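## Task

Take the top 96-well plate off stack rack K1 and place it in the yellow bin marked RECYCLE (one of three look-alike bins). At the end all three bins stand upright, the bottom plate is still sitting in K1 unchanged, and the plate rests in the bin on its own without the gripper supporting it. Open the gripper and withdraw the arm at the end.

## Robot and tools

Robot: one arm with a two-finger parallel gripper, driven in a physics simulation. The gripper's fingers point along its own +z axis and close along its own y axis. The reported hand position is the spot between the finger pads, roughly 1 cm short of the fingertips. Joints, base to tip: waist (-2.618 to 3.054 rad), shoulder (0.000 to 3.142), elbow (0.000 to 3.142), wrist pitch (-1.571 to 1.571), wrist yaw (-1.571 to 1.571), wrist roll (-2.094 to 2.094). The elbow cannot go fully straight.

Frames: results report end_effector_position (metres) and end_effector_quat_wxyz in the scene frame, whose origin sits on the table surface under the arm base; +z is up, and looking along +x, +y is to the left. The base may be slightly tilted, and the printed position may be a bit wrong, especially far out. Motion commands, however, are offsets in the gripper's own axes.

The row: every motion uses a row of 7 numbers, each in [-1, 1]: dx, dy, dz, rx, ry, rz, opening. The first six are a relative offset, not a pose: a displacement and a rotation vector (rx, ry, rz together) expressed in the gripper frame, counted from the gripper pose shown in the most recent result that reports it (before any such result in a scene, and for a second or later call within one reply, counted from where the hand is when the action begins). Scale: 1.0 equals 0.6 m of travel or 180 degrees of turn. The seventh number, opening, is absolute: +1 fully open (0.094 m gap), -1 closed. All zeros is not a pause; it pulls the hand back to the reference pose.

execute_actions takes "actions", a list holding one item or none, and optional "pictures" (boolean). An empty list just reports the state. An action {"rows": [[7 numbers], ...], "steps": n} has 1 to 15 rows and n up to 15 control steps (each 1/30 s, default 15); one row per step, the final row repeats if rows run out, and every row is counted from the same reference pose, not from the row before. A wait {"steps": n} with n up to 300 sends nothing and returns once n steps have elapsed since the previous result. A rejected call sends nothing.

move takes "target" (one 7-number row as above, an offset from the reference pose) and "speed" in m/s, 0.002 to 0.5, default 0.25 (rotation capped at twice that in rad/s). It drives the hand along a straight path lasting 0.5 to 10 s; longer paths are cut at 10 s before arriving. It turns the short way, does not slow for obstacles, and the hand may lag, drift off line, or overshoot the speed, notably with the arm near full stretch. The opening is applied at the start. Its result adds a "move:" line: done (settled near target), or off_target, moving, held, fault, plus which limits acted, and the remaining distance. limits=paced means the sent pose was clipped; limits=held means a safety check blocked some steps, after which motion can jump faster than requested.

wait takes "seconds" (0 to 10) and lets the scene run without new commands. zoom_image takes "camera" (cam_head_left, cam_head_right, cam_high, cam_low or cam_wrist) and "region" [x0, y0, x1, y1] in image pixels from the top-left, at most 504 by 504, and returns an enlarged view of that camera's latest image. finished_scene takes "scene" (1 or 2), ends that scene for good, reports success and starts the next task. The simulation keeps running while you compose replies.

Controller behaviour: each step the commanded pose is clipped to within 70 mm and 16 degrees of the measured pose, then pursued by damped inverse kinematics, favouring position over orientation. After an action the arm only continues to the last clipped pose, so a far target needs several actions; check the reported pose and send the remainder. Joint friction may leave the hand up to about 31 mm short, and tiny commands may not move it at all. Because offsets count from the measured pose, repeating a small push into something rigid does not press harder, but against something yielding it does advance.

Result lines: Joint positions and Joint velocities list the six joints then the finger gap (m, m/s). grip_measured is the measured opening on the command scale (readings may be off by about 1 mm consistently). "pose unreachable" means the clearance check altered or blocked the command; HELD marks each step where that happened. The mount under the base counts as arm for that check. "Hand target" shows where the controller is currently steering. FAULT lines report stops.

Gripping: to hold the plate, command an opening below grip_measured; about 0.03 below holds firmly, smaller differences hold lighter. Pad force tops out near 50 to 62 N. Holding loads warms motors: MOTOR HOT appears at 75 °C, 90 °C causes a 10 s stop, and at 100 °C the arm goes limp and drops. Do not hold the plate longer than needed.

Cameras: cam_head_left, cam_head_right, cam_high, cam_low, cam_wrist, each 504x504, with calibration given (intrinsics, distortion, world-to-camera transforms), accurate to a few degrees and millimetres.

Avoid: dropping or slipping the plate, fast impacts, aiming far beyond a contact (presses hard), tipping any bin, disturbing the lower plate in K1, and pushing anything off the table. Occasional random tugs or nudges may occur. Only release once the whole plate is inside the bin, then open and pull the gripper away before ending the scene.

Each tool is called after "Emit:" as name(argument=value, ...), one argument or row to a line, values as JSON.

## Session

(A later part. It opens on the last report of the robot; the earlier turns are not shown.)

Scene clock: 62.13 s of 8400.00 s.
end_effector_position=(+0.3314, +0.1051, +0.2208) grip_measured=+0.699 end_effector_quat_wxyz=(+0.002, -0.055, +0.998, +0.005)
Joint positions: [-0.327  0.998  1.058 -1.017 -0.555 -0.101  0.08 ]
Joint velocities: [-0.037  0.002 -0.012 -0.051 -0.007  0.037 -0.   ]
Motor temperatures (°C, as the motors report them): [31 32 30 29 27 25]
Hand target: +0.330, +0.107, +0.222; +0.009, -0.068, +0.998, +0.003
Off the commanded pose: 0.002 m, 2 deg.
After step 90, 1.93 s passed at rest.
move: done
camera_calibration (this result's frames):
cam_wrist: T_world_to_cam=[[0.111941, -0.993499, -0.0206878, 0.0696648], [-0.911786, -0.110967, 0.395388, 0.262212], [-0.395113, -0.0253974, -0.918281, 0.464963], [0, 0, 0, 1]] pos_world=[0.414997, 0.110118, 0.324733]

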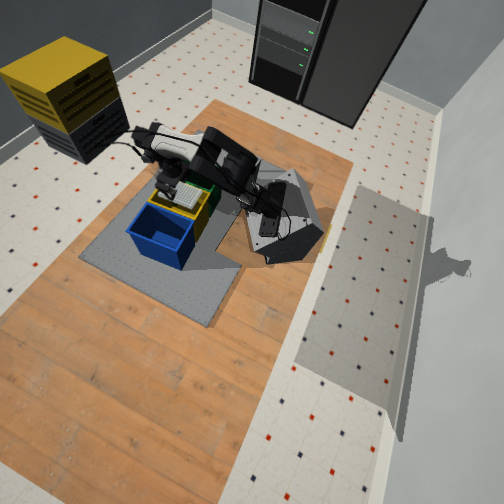

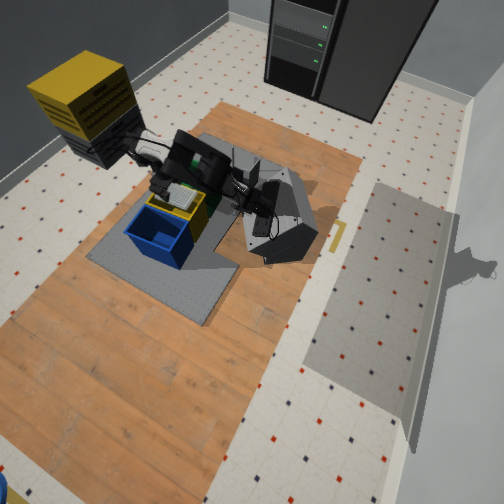

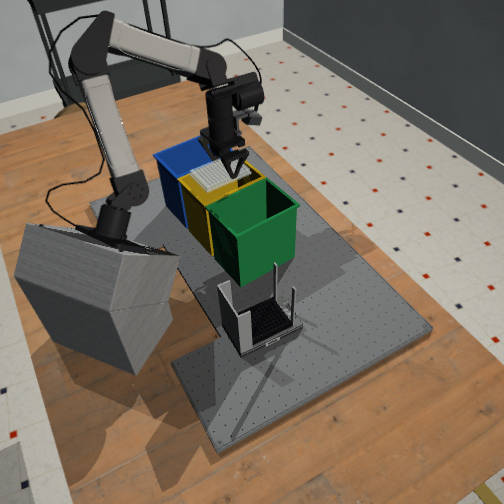

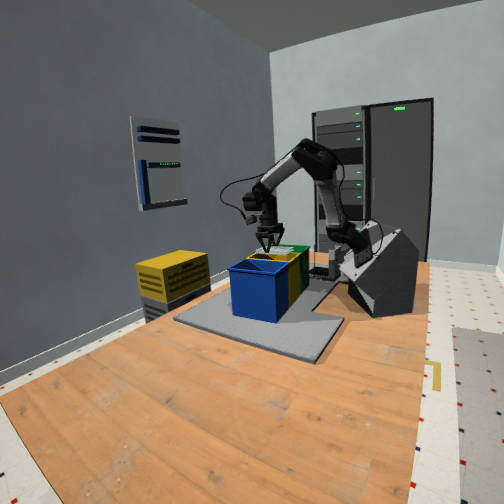

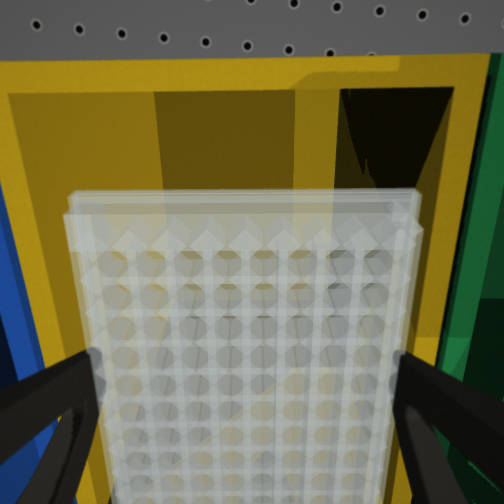

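Emit:
move(
  target=[-0.004,0.004,0.088,0,-0.012,-0.005,0.66],
  speed=0.06,
)

Emit:
zoom_image(
  camera="cam_high",
  region=[160, 110, 300, 250],
)

Scene clock: 67.00 s of 8400.00 s.
end_effector_position=(+0.3352, +0.1095, +0.1735) grip_measured=+0.699 end_effector_quat_wxyz=(+0.025, -0.066, +0.997, +0.007)
Joint positions: [-0.177  1.021  0.906 -0.724 -0.466  0.037  0.08 ]
Joint velocities: [ 0.012 -0.002  0.002 -0.037 -0.007  0.022  0.001]
Motor temperatures (°C, as the motors report them): [30 32 30 29 27 25]
Hand target: +0.333, +0.108, +0.168; +0.020, -0.063, +0.998, +0.006
Off the commanded pose: 0.006 m, 1 deg.
After step 90, 0.43 s passed at rest.
move: done
camera_calibration (this result's frames):
cam_wrist: T_world_to_cam=[[0.135471, -0.990521, -0.0226932, 0.0647662], [-0.92603, -0.134729, 0.352584, 0.299675], [-0.3523, -0.0267504, -0.935505, 0.411933], [0, 0, 0, 1]] pos_world=[0.413858, 0.115546, 0.281174]

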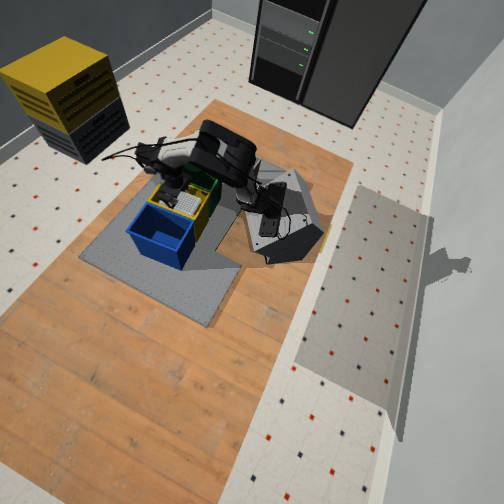

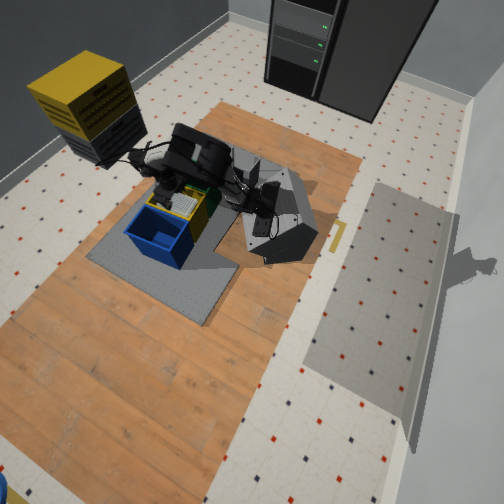

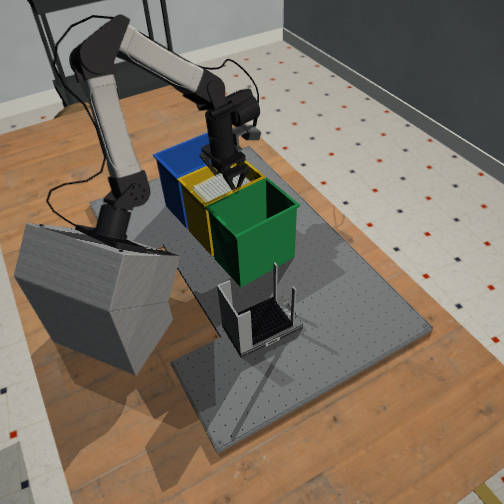

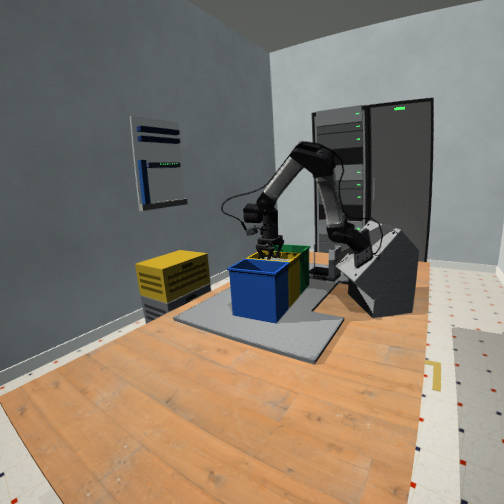

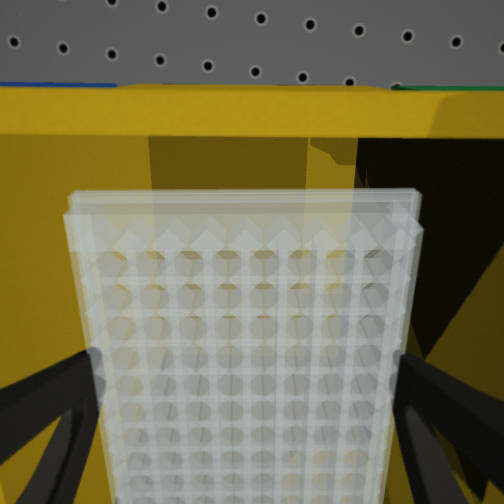

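Region (160, 110, 300, 250) of cam_high's 504x504 image, scaled by 3.600, with more detail than that image has.

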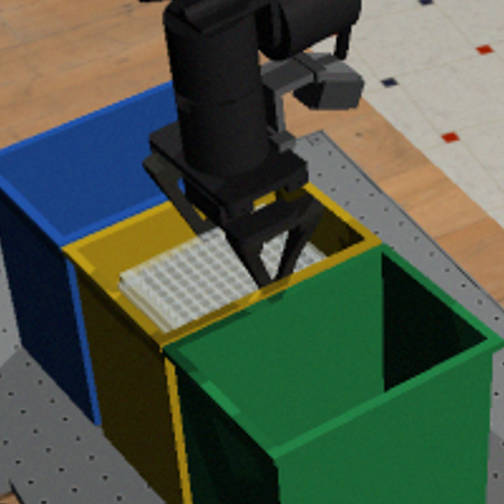

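Emit:
execute_actions(
  actions=[
    {"rows":[[0,0,0,0,0,0,0.8]],"steps":10},
  ],
  pictures=false,
)

Emit:
move(
  target=[-0.02,0,-0.2,0,-0.05,0,0.8],
)

Scene clock: 72.50 s of 8400.00 s.
end_effector_position=(+0.3356, +0.1094, +0.1736) grip_measured=+0.799 end_effector_quat_wxyz=(+0.026, -0.066, +0.997, +0.007)
Joint positions: [-0.177  1.021  0.906 -0.723 -0.465  0.037  0.084]
Joint velocities: [ 0.002 -0.002 -0.002 -0.007  0.051 -0.037 -0.001]
Motor temperatures (°C, as the motors report them): [30 32 30 29 27 25]
Hand target: +0.335, +0.109, +0.174; +0.025, -0.066, +0.997, +0.007
Off the commanded pose: 0.000 m, 0 deg.
Steps of this call (steps 1 to 90: nothing new was sent; then 2.17 s passed at rest; steps 91 to 100: all 10 steps of this action). Readings (end_effector_position):
91: (+0.3356, +0.1094, +0.1736)
92: (+0.3356, +0.1094, +0.1736)
94: (+0.3356, +0.1094, +0.1736)
98: (+0.3356, +0.1094, +0.1736)
100: the state above

Scene clock: 74.07 s of 8400.00 s.
end_effector_position=(+0.3394, +0.1091, +0.2925) grip_measured=+0.799 end_effector_quat_wxyz=(+0.104, -0.066, +0.992, +0.009)
Joint positions: [-0.647  0.857  1.143 -1.19  -0.786 -0.292  0.085]
Joint velocities: [-0.007  0.002 -0.002 -0.051 -0.007  0.037 -0.001]
Motor temperatures (°C, as the motors report them): [30 32 31 29 27 25]
Hand target: +0.343, +0.109, +0.295; +0.106, -0.067, +0.992, +0.010
Off the commanded pose: 0.003 m, 0 deg.
move: done
camera_calibration (this result's frames):
cam_wrist: T_world_to_cam=[[0.137375, -0.990403, -0.0151519, 0.0636337], [-0.970099, -0.137617, 0.199921, 0.321425], [-0.200088, -0.0127653, -0.979695, 0.484363], [0, 0, 0, 1]] pos_world=[0.399988, 0.11344, 0.411232]

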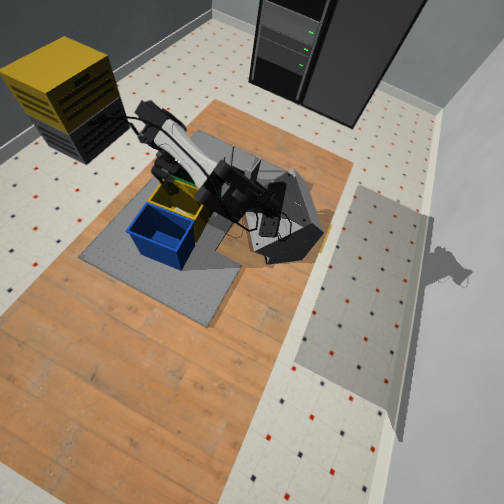

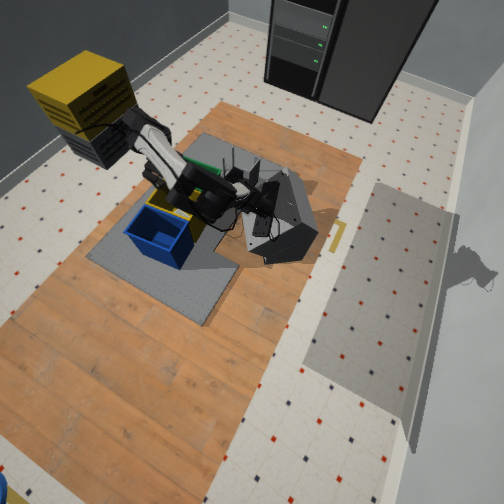

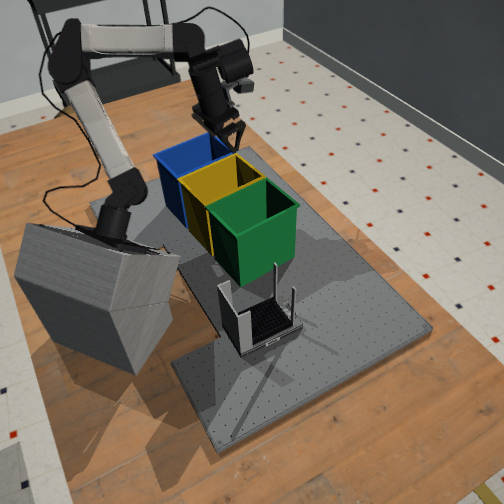

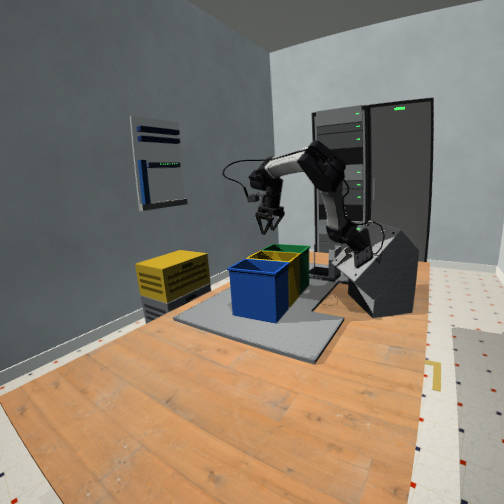

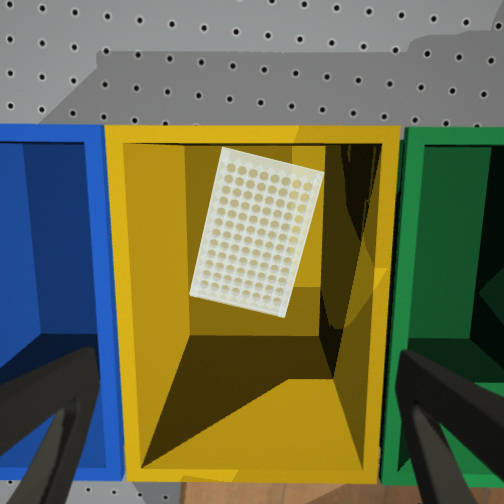

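Emit:
finished_scene(
  scene=2,
)

The scene is finished: the task was done.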